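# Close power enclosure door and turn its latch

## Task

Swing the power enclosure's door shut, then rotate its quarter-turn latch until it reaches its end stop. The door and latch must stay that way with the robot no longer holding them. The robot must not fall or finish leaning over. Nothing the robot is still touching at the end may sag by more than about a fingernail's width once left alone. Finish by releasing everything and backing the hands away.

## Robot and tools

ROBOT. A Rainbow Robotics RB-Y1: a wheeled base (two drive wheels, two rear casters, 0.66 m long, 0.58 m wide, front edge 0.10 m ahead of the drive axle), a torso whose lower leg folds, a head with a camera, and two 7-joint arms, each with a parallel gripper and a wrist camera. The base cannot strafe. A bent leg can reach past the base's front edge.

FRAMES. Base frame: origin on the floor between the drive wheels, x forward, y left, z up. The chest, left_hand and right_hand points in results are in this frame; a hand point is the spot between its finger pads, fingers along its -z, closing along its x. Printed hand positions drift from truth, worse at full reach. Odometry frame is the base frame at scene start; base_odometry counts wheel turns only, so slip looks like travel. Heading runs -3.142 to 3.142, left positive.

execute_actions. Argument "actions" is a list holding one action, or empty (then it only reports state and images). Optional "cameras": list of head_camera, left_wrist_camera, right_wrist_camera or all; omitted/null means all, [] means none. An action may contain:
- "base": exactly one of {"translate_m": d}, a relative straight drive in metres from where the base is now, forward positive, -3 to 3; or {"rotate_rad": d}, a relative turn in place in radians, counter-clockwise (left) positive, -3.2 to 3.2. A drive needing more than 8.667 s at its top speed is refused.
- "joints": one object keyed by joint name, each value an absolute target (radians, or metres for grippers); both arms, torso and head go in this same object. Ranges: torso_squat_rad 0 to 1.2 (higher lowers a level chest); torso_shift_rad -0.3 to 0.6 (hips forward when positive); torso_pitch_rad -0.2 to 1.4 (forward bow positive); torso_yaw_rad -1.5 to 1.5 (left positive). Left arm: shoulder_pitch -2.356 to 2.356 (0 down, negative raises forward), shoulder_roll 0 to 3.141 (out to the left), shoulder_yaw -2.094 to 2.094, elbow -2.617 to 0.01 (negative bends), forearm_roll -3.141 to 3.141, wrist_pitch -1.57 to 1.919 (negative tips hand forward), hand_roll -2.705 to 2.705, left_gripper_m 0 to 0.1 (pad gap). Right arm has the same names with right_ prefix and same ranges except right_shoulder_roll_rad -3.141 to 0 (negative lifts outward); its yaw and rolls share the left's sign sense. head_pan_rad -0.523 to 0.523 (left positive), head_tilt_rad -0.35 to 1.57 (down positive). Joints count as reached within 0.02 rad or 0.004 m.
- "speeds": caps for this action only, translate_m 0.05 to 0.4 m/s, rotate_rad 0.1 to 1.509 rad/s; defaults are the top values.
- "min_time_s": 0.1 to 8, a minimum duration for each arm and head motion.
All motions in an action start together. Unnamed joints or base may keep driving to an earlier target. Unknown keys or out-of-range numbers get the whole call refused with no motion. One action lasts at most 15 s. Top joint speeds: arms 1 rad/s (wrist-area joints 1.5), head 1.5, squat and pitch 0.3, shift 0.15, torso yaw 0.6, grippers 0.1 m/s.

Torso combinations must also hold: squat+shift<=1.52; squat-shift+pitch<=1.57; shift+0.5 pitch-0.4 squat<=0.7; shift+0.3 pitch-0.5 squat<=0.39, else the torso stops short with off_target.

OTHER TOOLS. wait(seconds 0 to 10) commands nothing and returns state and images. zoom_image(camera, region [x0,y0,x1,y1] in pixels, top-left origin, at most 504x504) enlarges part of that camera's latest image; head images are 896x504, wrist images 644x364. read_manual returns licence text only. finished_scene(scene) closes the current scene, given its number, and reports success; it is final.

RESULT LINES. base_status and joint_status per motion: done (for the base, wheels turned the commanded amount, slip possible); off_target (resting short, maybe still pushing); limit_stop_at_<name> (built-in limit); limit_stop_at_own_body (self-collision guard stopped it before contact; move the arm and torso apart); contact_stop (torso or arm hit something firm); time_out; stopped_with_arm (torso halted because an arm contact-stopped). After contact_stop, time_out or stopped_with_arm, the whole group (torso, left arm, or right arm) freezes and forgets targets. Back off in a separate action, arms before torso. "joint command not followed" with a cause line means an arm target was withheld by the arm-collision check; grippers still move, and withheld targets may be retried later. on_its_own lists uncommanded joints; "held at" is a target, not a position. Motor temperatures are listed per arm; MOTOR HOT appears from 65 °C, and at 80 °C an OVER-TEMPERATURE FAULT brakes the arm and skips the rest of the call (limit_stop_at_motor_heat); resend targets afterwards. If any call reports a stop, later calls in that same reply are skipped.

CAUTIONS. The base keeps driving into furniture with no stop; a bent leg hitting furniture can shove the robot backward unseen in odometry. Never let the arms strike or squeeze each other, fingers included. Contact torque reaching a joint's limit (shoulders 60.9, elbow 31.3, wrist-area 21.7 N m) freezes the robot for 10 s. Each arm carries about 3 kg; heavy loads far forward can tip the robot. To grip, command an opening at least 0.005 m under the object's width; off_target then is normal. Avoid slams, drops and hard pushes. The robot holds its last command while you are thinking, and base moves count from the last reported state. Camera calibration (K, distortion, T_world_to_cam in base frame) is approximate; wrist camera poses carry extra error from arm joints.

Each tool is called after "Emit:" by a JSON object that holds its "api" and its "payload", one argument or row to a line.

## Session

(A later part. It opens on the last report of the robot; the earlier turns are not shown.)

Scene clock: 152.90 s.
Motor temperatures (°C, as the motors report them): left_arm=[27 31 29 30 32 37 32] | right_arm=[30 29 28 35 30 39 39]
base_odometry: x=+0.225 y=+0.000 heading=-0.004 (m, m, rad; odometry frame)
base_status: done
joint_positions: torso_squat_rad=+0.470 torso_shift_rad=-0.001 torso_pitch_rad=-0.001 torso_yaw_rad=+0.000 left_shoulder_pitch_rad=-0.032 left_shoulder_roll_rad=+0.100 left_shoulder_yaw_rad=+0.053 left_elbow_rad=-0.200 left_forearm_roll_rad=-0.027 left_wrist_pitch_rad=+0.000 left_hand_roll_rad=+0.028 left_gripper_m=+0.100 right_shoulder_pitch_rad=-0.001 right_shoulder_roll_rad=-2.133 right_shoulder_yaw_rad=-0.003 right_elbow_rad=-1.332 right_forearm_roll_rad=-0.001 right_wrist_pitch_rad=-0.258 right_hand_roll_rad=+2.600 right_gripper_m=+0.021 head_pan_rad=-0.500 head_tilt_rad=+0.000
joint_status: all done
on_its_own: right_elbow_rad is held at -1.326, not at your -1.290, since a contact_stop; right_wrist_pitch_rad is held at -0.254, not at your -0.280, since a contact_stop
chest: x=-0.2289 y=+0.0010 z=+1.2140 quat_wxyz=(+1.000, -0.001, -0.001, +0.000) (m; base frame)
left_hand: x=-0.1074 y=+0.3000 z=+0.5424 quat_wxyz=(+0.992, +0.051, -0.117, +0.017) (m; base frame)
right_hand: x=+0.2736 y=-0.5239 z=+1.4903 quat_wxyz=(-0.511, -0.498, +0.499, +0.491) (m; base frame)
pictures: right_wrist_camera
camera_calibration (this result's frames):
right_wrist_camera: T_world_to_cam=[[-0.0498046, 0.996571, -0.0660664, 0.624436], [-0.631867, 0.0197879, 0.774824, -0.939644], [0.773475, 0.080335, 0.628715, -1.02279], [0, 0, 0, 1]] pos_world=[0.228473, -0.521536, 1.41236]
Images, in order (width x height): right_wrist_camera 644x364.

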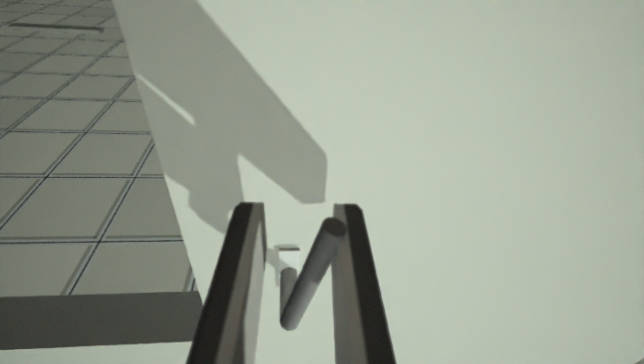

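Emit:
{"api": "execute_actions", "payload": {
  "actions": [
    {"joints":{"right_gripper_m":0.04}}
  ],
  "cameras": []
}}

Emit:
{"api": "execute_actions", "payload": {
  "actions": [
    {"base":{"translate_m":-0.008},"joints":{"torso_squat_rad":0.51,"right_hand_roll_rad":2.45,"right_shoulder_pitch_rad":0,"right_shoulder_yaw_rad":0,"right_shoulder_roll_rad":-2.125,"right_elbow_rad":-1.31,"right_wrist_pitch_rad":-0.26},"min_time_s":1}
  ],
  "cameras": ["head_camera","right_wrist_camera"]
}}

Scene clock: 161.87 s.
Motor temperatures (°C, as the motors report them): left_arm=[27 31 29 30 32 37 32] | right_arm=[30 29 28 37 30 44 39]
base_odometry: x=+0.225 y=+0.000 heading=-0.004 (m, m, rad; odometry frame)
base_status: not commanded
joint_positions: torso_squat_rad=+0.470 torso_shift_rad=-0.001 torso_pitch_rad=-0.001 torso_yaw_rad=+0.000 left_shoulder_pitch_rad=-0.032 left_shoulder_roll_rad=+0.100 left_shoulder_yaw_rad=+0.053 left_elbow_rad=-0.200 left_forearm_roll_rad=-0.027 left_wrist_pitch_rad=+0.000 left_hand_roll_rad=+0.028 left_gripper_m=+0.100 right_shoulder_pitch_rad=-0.001 right_shoulder_roll_rad=-2.133 right_shoulder_yaw_rad=-0.003 right_elbow_rad=-1.327 right_forearm_roll_rad=-0.001 right_wrist_pitch_rad=-0.255 right_hand_roll_rad=+2.600 right_gripper_m=+0.040 head_pan_rad=-0.500 head_tilt_rad=+0.000
joint_status: all done
on_its_own: right_elbow_rad is held at -1.326, not at your -1.290, since a contact_stop; right_wrist_pitch_rad is held at -0.254, not at your -0.280, since a contact_stop
chest: x=-0.2288 y=+0.0004 z=+1.2140 quat_wxyz=(+1.000, +0.000, -0.001, +0.000) (m; base frame)
left_hand: x=-0.1073 y=+0.2999 z=+0.5427 quat_wxyz=(+0.992, +0.051, -0.117, +0.017) (m; base frame)
right_hand: x=+0.2732 y=-0.5280 z=+1.4910 quat_wxyz=(-0.508, -0.497, +0.502, +0.493) (m; base frame)
pictures: none
No camera images: the call's "cameras" was empty. Leave "cameras" out to get every camera's image.

Scene clock: 163.17 s.
Motor temperatures (°C, as the motors report them): left_arm=[27 31 29 30 32 37 32] | right_arm=[30 29 28 37 30 44 39]
base_odometry: x=+0.217 y=+0.000 heading=-0.003 (m, m, rad; odometry frame)
base_status: done
joint_positions: torso_squat_rad=+0.510 torso_shift_rad=-0.001 torso_pitch_rad=-0.001 torso_yaw_rad=+0.000 left_shoulder_pitch_rad=-0.032 left_shoulder_roll_rad=+0.100 left_shoulder_yaw_rad=+0.053 left_elbow_rad=-0.200 left_forearm_roll_rad=-0.027 left_wrist_pitch_rad=+0.000 left_hand_roll_rad=+0.028 left_gripper_m=+0.100 right_shoulder_pitch_rad=-0.002 right_shoulder_roll_rad=-2.127 right_shoulder_yaw_rad=-0.003 right_elbow_rad=-1.313 right_forearm_roll_rad=-0.001 right_wrist_pitch_rad=-0.261 right_hand_roll_rad=+2.450 right_gripper_m=+0.042 head_pan_rad=-0.500 head_tilt_rad=+0.000
joint_status: all done
chest: x=-0.2286 y=+0.0007 z=+1.2008 quat_wxyz=(+1.000, +0.000, -0.001, +0.000) (m; base frame)
left_hand: x=-0.1074 y=+0.2999 z=+0.5293 quat_wxyz=(+0.992, +0.051, -0.117, +0.017) (m; base frame)
right_hand: x=+0.2721 y=-0.5326 z=+1.4796 quat_wxyz=(-0.465, -0.535, +0.464, +0.531) (m; base frame)
pictures: head_camera, right_wrist_camera
camera_calibration (this result's frames):
head_camera: T_world_to_cam=[[-0.442786, -0.8964, 0.0201988, -0.119834], [-0.0316325, -0.00689619, -0.999476, 1.4571], [0.896069, -0.443193, -0.0253019, 0.174667], [0, 0, 0, 1]] pos_world=[-0.163483, -0.0199594, 1.46318]
right_wrist_camera: T_world_to_cam=[[-0.0363328, 0.995269, 0.0901075, 0.396881], [-0.637703, -0.092513, 0.764706, -0.975379], [0.769425, -0.0296779, 0.638048, -1.08545], [0, 0, 0, 1]] pos_world=[0.227589, -0.517453, 1.40268]
Images, in order (width x height): head_camera 896x504, right_wrist_camera 644x364.

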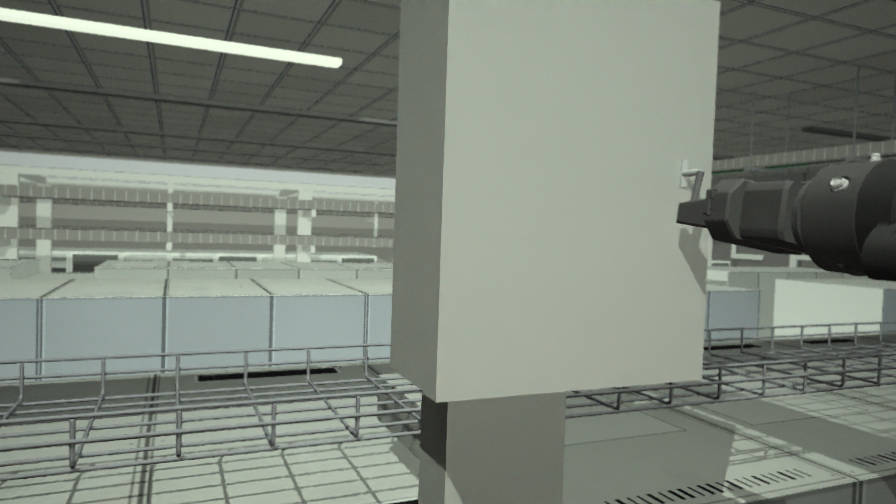

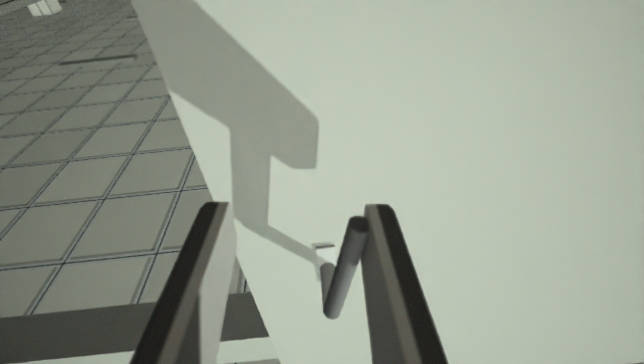

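Now close the gripper to push the tip.

Emit:
{"api": "execute_actions", "payload": {
  "actions": [
    {"joints":{"right_gripper_m":0.014}}
  ],
  "cameras": ["head_camera","right_wrist_camera"]
}}

Emit:
{"api": "execute_actions", "payload": {
  "actions": [
    {"joints":{"right_gripper_m":0.06}}
  ],
  "cameras": ["head_camera","right_wrist_camera"]
}}

Scene clock: 167.17 s.
Motor temperatures (°C, as the motors report them): left_arm=[27 31 29 30 32 37 32] | right_arm=[30 29 28 37 30 44 39]
base_odometry: x=+0.217 y=+0.000 heading=-0.003 (m, m, rad; odometry frame)
base_status: not commanded
joint_positions: torso_squat_rad=+0.510 torso_shift_rad=-0.001 torso_pitch_rad=-0.001 torso_yaw_rad=+0.000 left_shoulder_pitch_rad=-0.032 left_shoulder_roll_rad=+0.100 left_shoulder_yaw_rad=+0.053 left_elbow_rad=-0.200 left_forearm_roll_rad=-0.027 left_wrist_pitch_rad=+0.000 left_hand_roll_rad=+0.028 left_gripper_m=+0.100 right_shoulder_pitch_rad=-0.002 right_shoulder_roll_rad=-2.127 right_shoulder_yaw_rad=-0.003 right_elbow_rad=-1.317 right_forearm_roll_rad=-0.001 right_wrist_pitch_rad=-0.264 right_hand_roll_rad=+2.450 right_gripper_m=+0.017 head_pan_rad=-0.500 head_tilt_rad=+0.000
joint_status: all done
chest: x=-0.2286 y=+0.0014 z=+1.2008 quat_wxyz=(+1.000, -0.001, +0.000, +0.000) (m; base frame)
left_hand: x=-0.1075 y=+0.2999 z=+0.5290 quat_wxyz=(+0.992, +0.050, -0.117, +0.018) (m; base frame)
right_hand: x=+0.2726 y=-0.5293 z=+1.4793 quat_wxyz=(-0.468, -0.535, +0.463, +0.530) (m; base frame)
pictures: head_camera, right_wrist_camera
camera_calibration (this result's frames):
head_camera: T_world_to_cam=[[-0.442506, -0.896516, 0.0211651, -0.120319], [-0.0316372, -0.00798004, -0.999468, 1.4571], [0.896207, -0.44294, -0.024832, 0.174433], [0, 0, 0, 1]] pos_world=[-0.163471, -0.0189768, 1.4632]
right_wrist_camera: T_world_to_cam=[[-0.0416322, 0.995181, 0.0887735, 0.397073], [-0.635188, -0.0949466, 0.766499, -0.979195], [0.771234, -0.0244769, 0.636081, -1.08041], [0, 0, 0, 1]] pos_world=[0.227811, -0.514576, 1.40253]
Images, in order (width x height): head_camera 896x504, right_wrist_camera 644x364.

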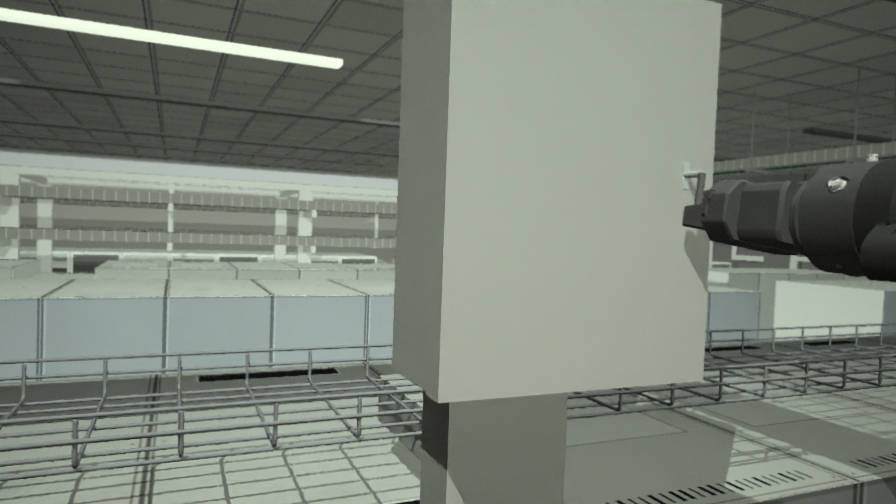

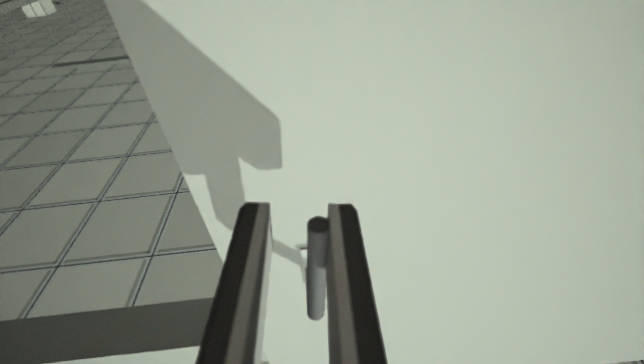

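Scene clock: 168.10 s.
Motor temperatures (°C, as the motors report them): left_arm=[27 31 29 30 32 37 32] | right_arm=[30 29 28 37 30 44 39]
base_odometry: x=+0.217 y=+0.000 heading=-0.003 (m, m, rad; odometry frame)
base_status: not commanded
joint_positions: torso_squat_rad=+0.510 torso_shift_rad=-0.001 torso_pitch_rad=-0.001 torso_yaw_rad=+0.000 left_shoulder_pitch_rad=-0.032 left_shoulder_roll_rad=+0.100 left_shoulder_yaw_rad=+0.053 left_elbow_rad=-0.200 left_forearm_roll_rad=-0.027 left_wrist_pitch_rad=+0.000 left_hand_roll_rad=+0.028 left_gripper_m=+0.100 right_shoulder_pitch_rad=+0.000 right_shoulder_roll_rad=-2.125 right_shoulder_yaw_rad=+0.000 right_elbow_rad=-1.310 right_forearm_roll_rad=-0.001 right_wrist_pitch_rad=-0.260 right_hand_roll_rad=+2.450 right_gripper_m=+0.060 head_pan_rad=-0.500 head_tilt_rad=+0.000
joint_status: all done
chest: x=-0.2286 y=+0.0003 z=+1.2008 quat_wxyz=(+1.000, +0.000, +0.000, +0.000) (m; base frame)
left_hand: x=-0.1073 y=+0.2999 z=+0.5295 quat_wxyz=(+0.992, +0.051, -0.117, +0.017) (m; base frame)
right_hand: x=+0.2719 y=-0.5359 z=+1.4777 quat_wxyz=(-0.464, -0.534, +0.465, +0.533) (m; base frame)
pictures: head_camera, right_wrist_camera
camera_calibration (this result's frames):
head_camera: T_world_to_cam=[[-0.443072, -0.896271, 0.019607, -0.119537], [-0.031686, -0.00620084, -0.999479, 1.45709], [0.895926, -0.443463, -0.0256518, 0.174847], [0, 0, 0, 1]] pos_world=[-0.163444, -0.020564, 1.46316]
right_wrist_camera: T_world_to_cam=[[-0.0307228, 0.995245, 0.0924261, 0.39539], [-0.637118, -0.0907489, 0.765405, -0.974677], [0.770154, -0.0353709, 0.636877, -1.08569], [0, 0, 0, 1]] pos_world=[0.227312, -0.520363, 1.40093]
Images, in order (width x height): head_camera 896x504, right_wrist_camera 644x364.

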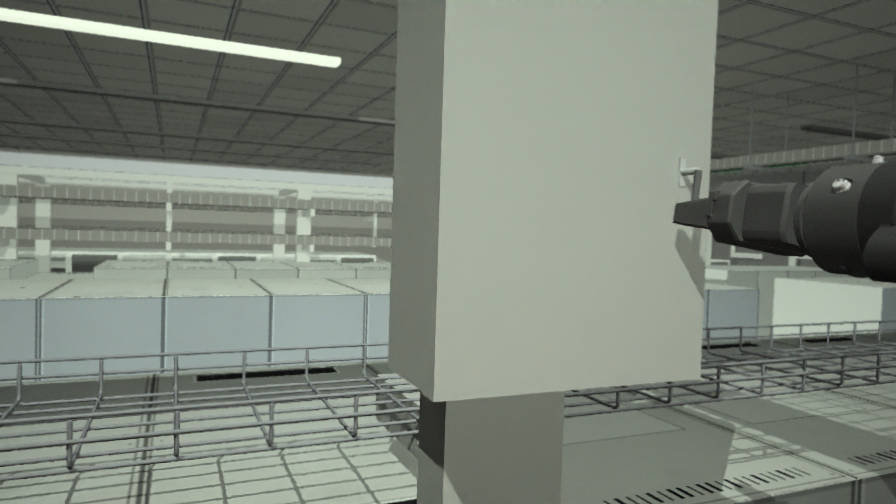

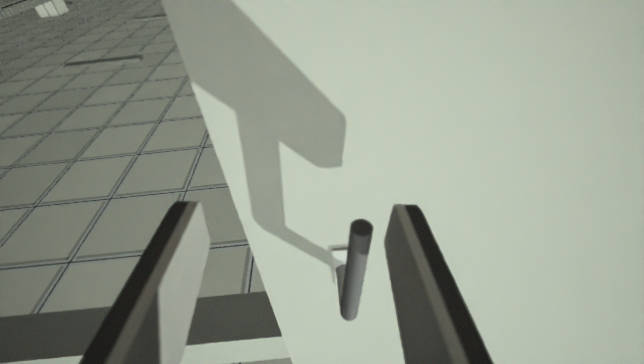

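Emit:
{"api": "execute_actions", "payload": {
  "actions": [
    {"joints":{"right_shoulder_roll_rad":-2.11,"right_elbow_rad":-1.275,"right_wrist_pitch_rad":-0.295}}
  ],
  "cameras": []
}}

Emit:
{"api": "execute_actions", "payload": {
  "actions": [
    {"joints":{"right_gripper_m":0.02}}
  ],
  "cameras": ["right_wrist_camera"]
}}

Emit:
{"api": "execute_actions", "payload": {
  "actions": [
    {"joints":{"right_gripper_m":0.075}}
  ],
  "cameras": ["right_wrist_camera"]
}}

Emit:
{"api": "execute_actions", "payload": {
  "actions": [
    {"base":{"translate_m":-0.17}}
  ],
  "cameras": ["head_camera"]
}}

Emit:
{"api": "zoom_image", "payload": {
  "camera": "head_camera",
  "region": [500,120,660,280]
}}

Scene clock: 175.27 s.
Motor temperatures (°C, as the motors report them): left_arm=[27 31 29 30 32 37 32] | right_arm=[30 29 28 36 30 42 39]
base_odometry: x=+0.217 y=+0.000 heading=-0.003 (m, m, rad; odometry frame)
base_status: not commanded
joint_positions: torso_squat_rad=+0.510 torso_shift_rad=+0.000 torso_pitch_rad=-0.001 torso_yaw_rad=+0.000 left_shoulder_pitch_rad=-0.032 left_shoulder_roll_rad=+0.100 left_shoulder_yaw_rad=+0.053 left_elbow_rad=-0.200 left_forearm_roll_rad=-0.027 left_wrist_pitch_rad=+0.000 left_hand_roll_rad=+0.028 left_gripper_m=+0.100 right_shoulder_pitch_rad=+0.000 right_shoulder_roll_rad=-2.111 right_shoulder_yaw_rad=-0.001 right_elbow_rad=-1.276 right_forearm_roll_rad=-0.001 right_wrist_pitch_rad=-0.296 right_hand_roll_rad=+2.450 right_gripper_m=+0.061 head_pan_rad=-0.500 head_tilt_rad=+0.000
joint_status: all done
chest: x=-0.2286 y=+0.0005 z=+1.2008 quat_wxyz=(+1.000, +0.000, +0.000, +0.000) (m; base frame)
left_hand: x=-0.1073 y=+0.3000 z=+0.5294 quat_wxyz=(+0.992, +0.051, -0.117, +0.017) (m; base frame)
right_hand: x=+0.2686 y=-0.5449 z=+1.4773 quat_wxyz=(-0.461, -0.537, +0.460, +0.536) (m; base frame)
pictures: none
No camera images: the call's "cameras" was empty. Leave "cameras" out to get every camera's image.

Scene clock: 176.17 s.
Motor temperatures (°C, as the motors report them): left_arm=[27 31 29 30 32 37 32] | right_arm=[30 29 28 36 30 43 39]
base_odometry: x=+0.217 y=+0.000 heading=-0.003 (m, m, rad; odometry frame)
base_status: not commanded
joint_positions: torso_squat_rad=+0.510 torso_shift_rad=+0.000 torso_pitch_rad=-0.001 torso_yaw_rad=+0.000 left_shoulder_pitch_rad=-0.032 left_shoulder_roll_rad=+0.100 left_shoulder_yaw_rad=+0.053 left_elbow_rad=-0.200 left_forearm_roll_rad=-0.027 left_wrist_pitch_rad=+0.000 left_hand_roll_rad=+0.028 left_gripper_m=+0.100 right_shoulder_pitch_rad=-0.002 right_shoulder_roll_rad=-2.113 right_shoulder_yaw_rad=-0.003 right_elbow_rad=-1.285 right_forearm_roll_rad=-0.001 right_wrist_pitch_rad=-0.299 right_hand_roll_rad=+2.450 right_gripper_m=+0.024 head_pan_rad=-0.500 head_tilt_rad=+0.000
joint_status: all done
chest: x=-0.2285 y=+0.0016 z=+1.2008 quat_wxyz=(+1.000, -0.001, +0.000, +0.000) (m; base frame)
left_hand: x=-0.1076 y=+0.2999 z=+0.5289 quat_wxyz=(+0.992, +0.050, -0.117, +0.018) (m; base frame)
right_hand: x=+0.2697 y=-0.5378 z=+1.4784 quat_wxyz=(-0.465, -0.539, +0.458, +0.533) (m; base frame)
pictures: right_wrist_camera
camera_calibration (this result's frames):
right_wrist_camera: T_world_to_cam=[[-0.044605, 0.993671, 0.103097, 0.384226], [-0.633504, -0.107931, 0.766175, -0.988117], [0.772453, -0.0311375, 0.634309, -1.07906], [0, 0, 0, 1]] pos_world=[0.224683, -0.522042, 1.40191]
Images, in order (width x height): right_wrist_camera 644x364.

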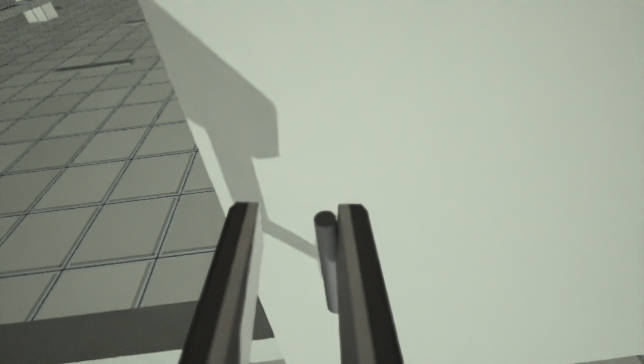

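Scene clock: 177.20 s.
Motor temperatures (°C, as the motors report them): left_arm=[27 31 29 30 32 37 32] | right_arm=[30 29 28 36 30 43 39]
base_odometry: x=+0.217 y=+0.000 heading=-0.003 (m, m, rad; odometry frame)
base_status: not commanded
joint_positions: torso_squat_rad=+0.510 torso_shift_rad=+0.000 torso_pitch_rad=-0.001 torso_yaw_rad=+0.000 left_shoulder_pitch_rad=-0.032 left_shoulder_roll_rad=+0.100 left_shoulder_yaw_rad=+0.053 left_elbow_rad=-0.200 left_forearm_roll_rad=-0.027 left_wrist_pitch_rad=+0.000 left_hand_roll_rad=+0.028 left_gripper_m=+0.100 right_shoulder_pitch_rad=+0.000 right_shoulder_roll_rad=-2.110 right_shoulder_yaw_rad=+0.000 right_elbow_rad=-1.275 right_forearm_roll_rad=-0.001 right_wrist_pitch_rad=-0.295 right_hand_roll_rad=+2.450 right_gripper_m=+0.075 head_pan_rad=-0.500 head_tilt_rad=+0.000
joint_status: all done
chest: x=-0.2285 y=+0.0003 z=+1.2008 quat_wxyz=(+1.000, +0.000, +0.000, +0.000) (m; base frame)
left_hand: x=-0.1073 y=+0.3000 z=+0.5295 quat_wxyz=(+0.992, +0.051, -0.117, +0.017) (m; base frame)
right_hand: x=+0.2685 y=-0.5459 z=+1.4771 quat_wxyz=(-0.460, -0.537, +0.461, +0.536) (m; base frame)
pictures: right_wrist_camera
camera_calibration (this result's frames):
right_wrist_camera: T_world_to_cam=[[-0.0307509, 0.993747, 0.107338, 0.382499], [-0.637026, -0.102238, 0.764033, -0.981576], [0.770229, -0.0448821, 0.636186, -1.08727], [0, 0, 0, 1]] pos_world=[0.223923, -0.529261, 1.40061]
Images, in order (width x height): right_wrist_camera 644x364.

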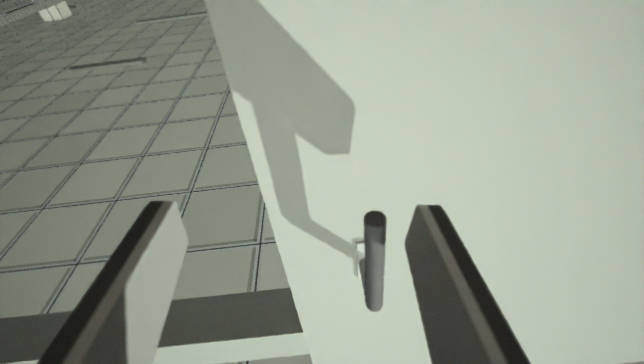

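Scene clock: 178.97 s.
Motor temperatures (°C, as the motors report them): left_arm=[27 31 29 30 32 37 32] | right_arm=[30 29 28 36 30 42 39]
base_odometry: x=+0.047 y=+0.000 heading=-0.004 (m, m, rad; odometry frame)
base_status: done
joint_positions: torso_squat_rad=+0.510 torso_shift_rad=-0.001 torso_pitch_rad=-0.001 torso_yaw_rad=+0.000 left_shoulder_pitch_rad=-0.032 left_shoulder_roll_rad=+0.100 left_shoulder_yaw_rad=+0.053 left_elbow_rad=-0.200 left_forearm_roll_rad=-0.027 left_wrist_pitch_rad=+0.000 left_hand_roll_rad=+0.028 left_gripper_m=+0.100 right_shoulder_pitch_rad=+0.000 right_shoulder_roll_rad=-2.110 right_shoulder_yaw_rad=+0.000 right_elbow_rad=-1.275 right_forearm_roll_rad=-0.001 right_wrist_pitch_rad=-0.295 right_hand_roll_rad=+2.450 right_gripper_m=+0.075 head_pan_rad=-0.500 head_tilt_rad=+0.000
joint_status: not commanded
chest: x=-0.2286 y=+0.0003 z=+1.2008 quat_wxyz=(+1.000, +0.000, +0.000, +0.000) (m; base frame)
left_hand: x=-0.1074 y=+0.2999 z=+0.5295 quat_wxyz=(+0.992, +0.051, -0.117, +0.017) (m; base frame)
right_hand: x=+0.2683 y=-0.5462 z=+1.4770 quat_wxyz=(-0.460, -0.537, +0.461, +0.536) (m; base frame)
pictures: head_camera
camera_calibration (this result's frames):
head_camera: T_world_to_cam=[[-0.443126, -0.896247, 0.019532, -0.119515], [-0.0316947, -0.00611117, -0.999479, 1.45708], [0.895899, -0.443514, -0.0256982, 0.174893], [0, 0, 0, 1]] pos_world=[-0.163465, -0.0206424, 1.46315]
Images, in order (width x height): head_camera 896x504.

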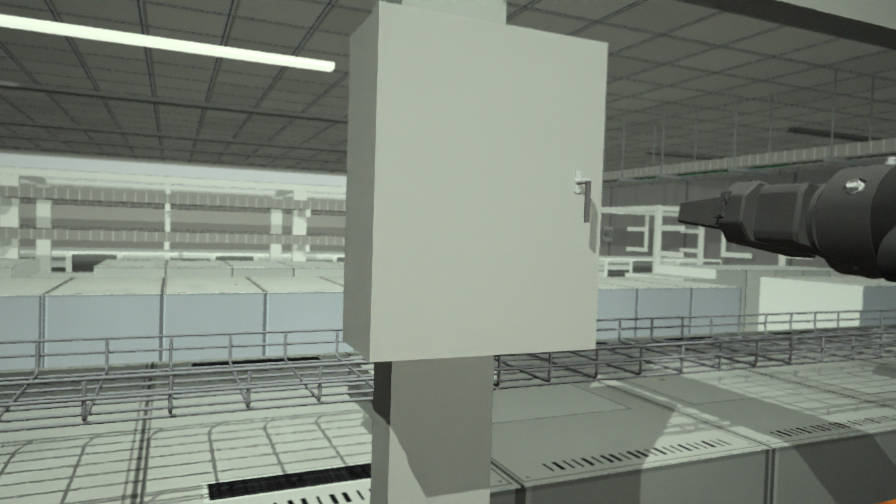

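Region (500, 120, 660, 280) of head_camera's 896x504 image, scaled by 3.150, with more detail than that image has.

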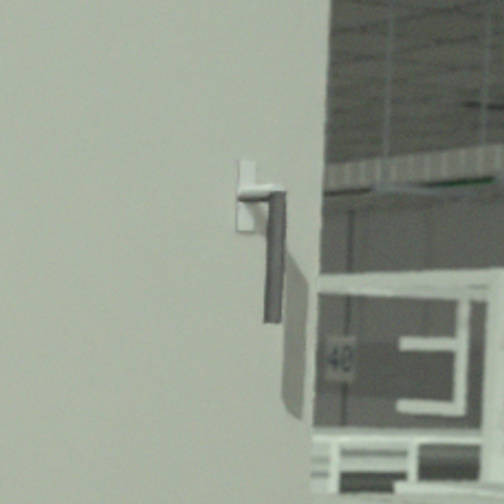

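Emit:
{"api": "finished_scene", "payload": {
  "scene": 2
}}

The scene is finished: the task was done.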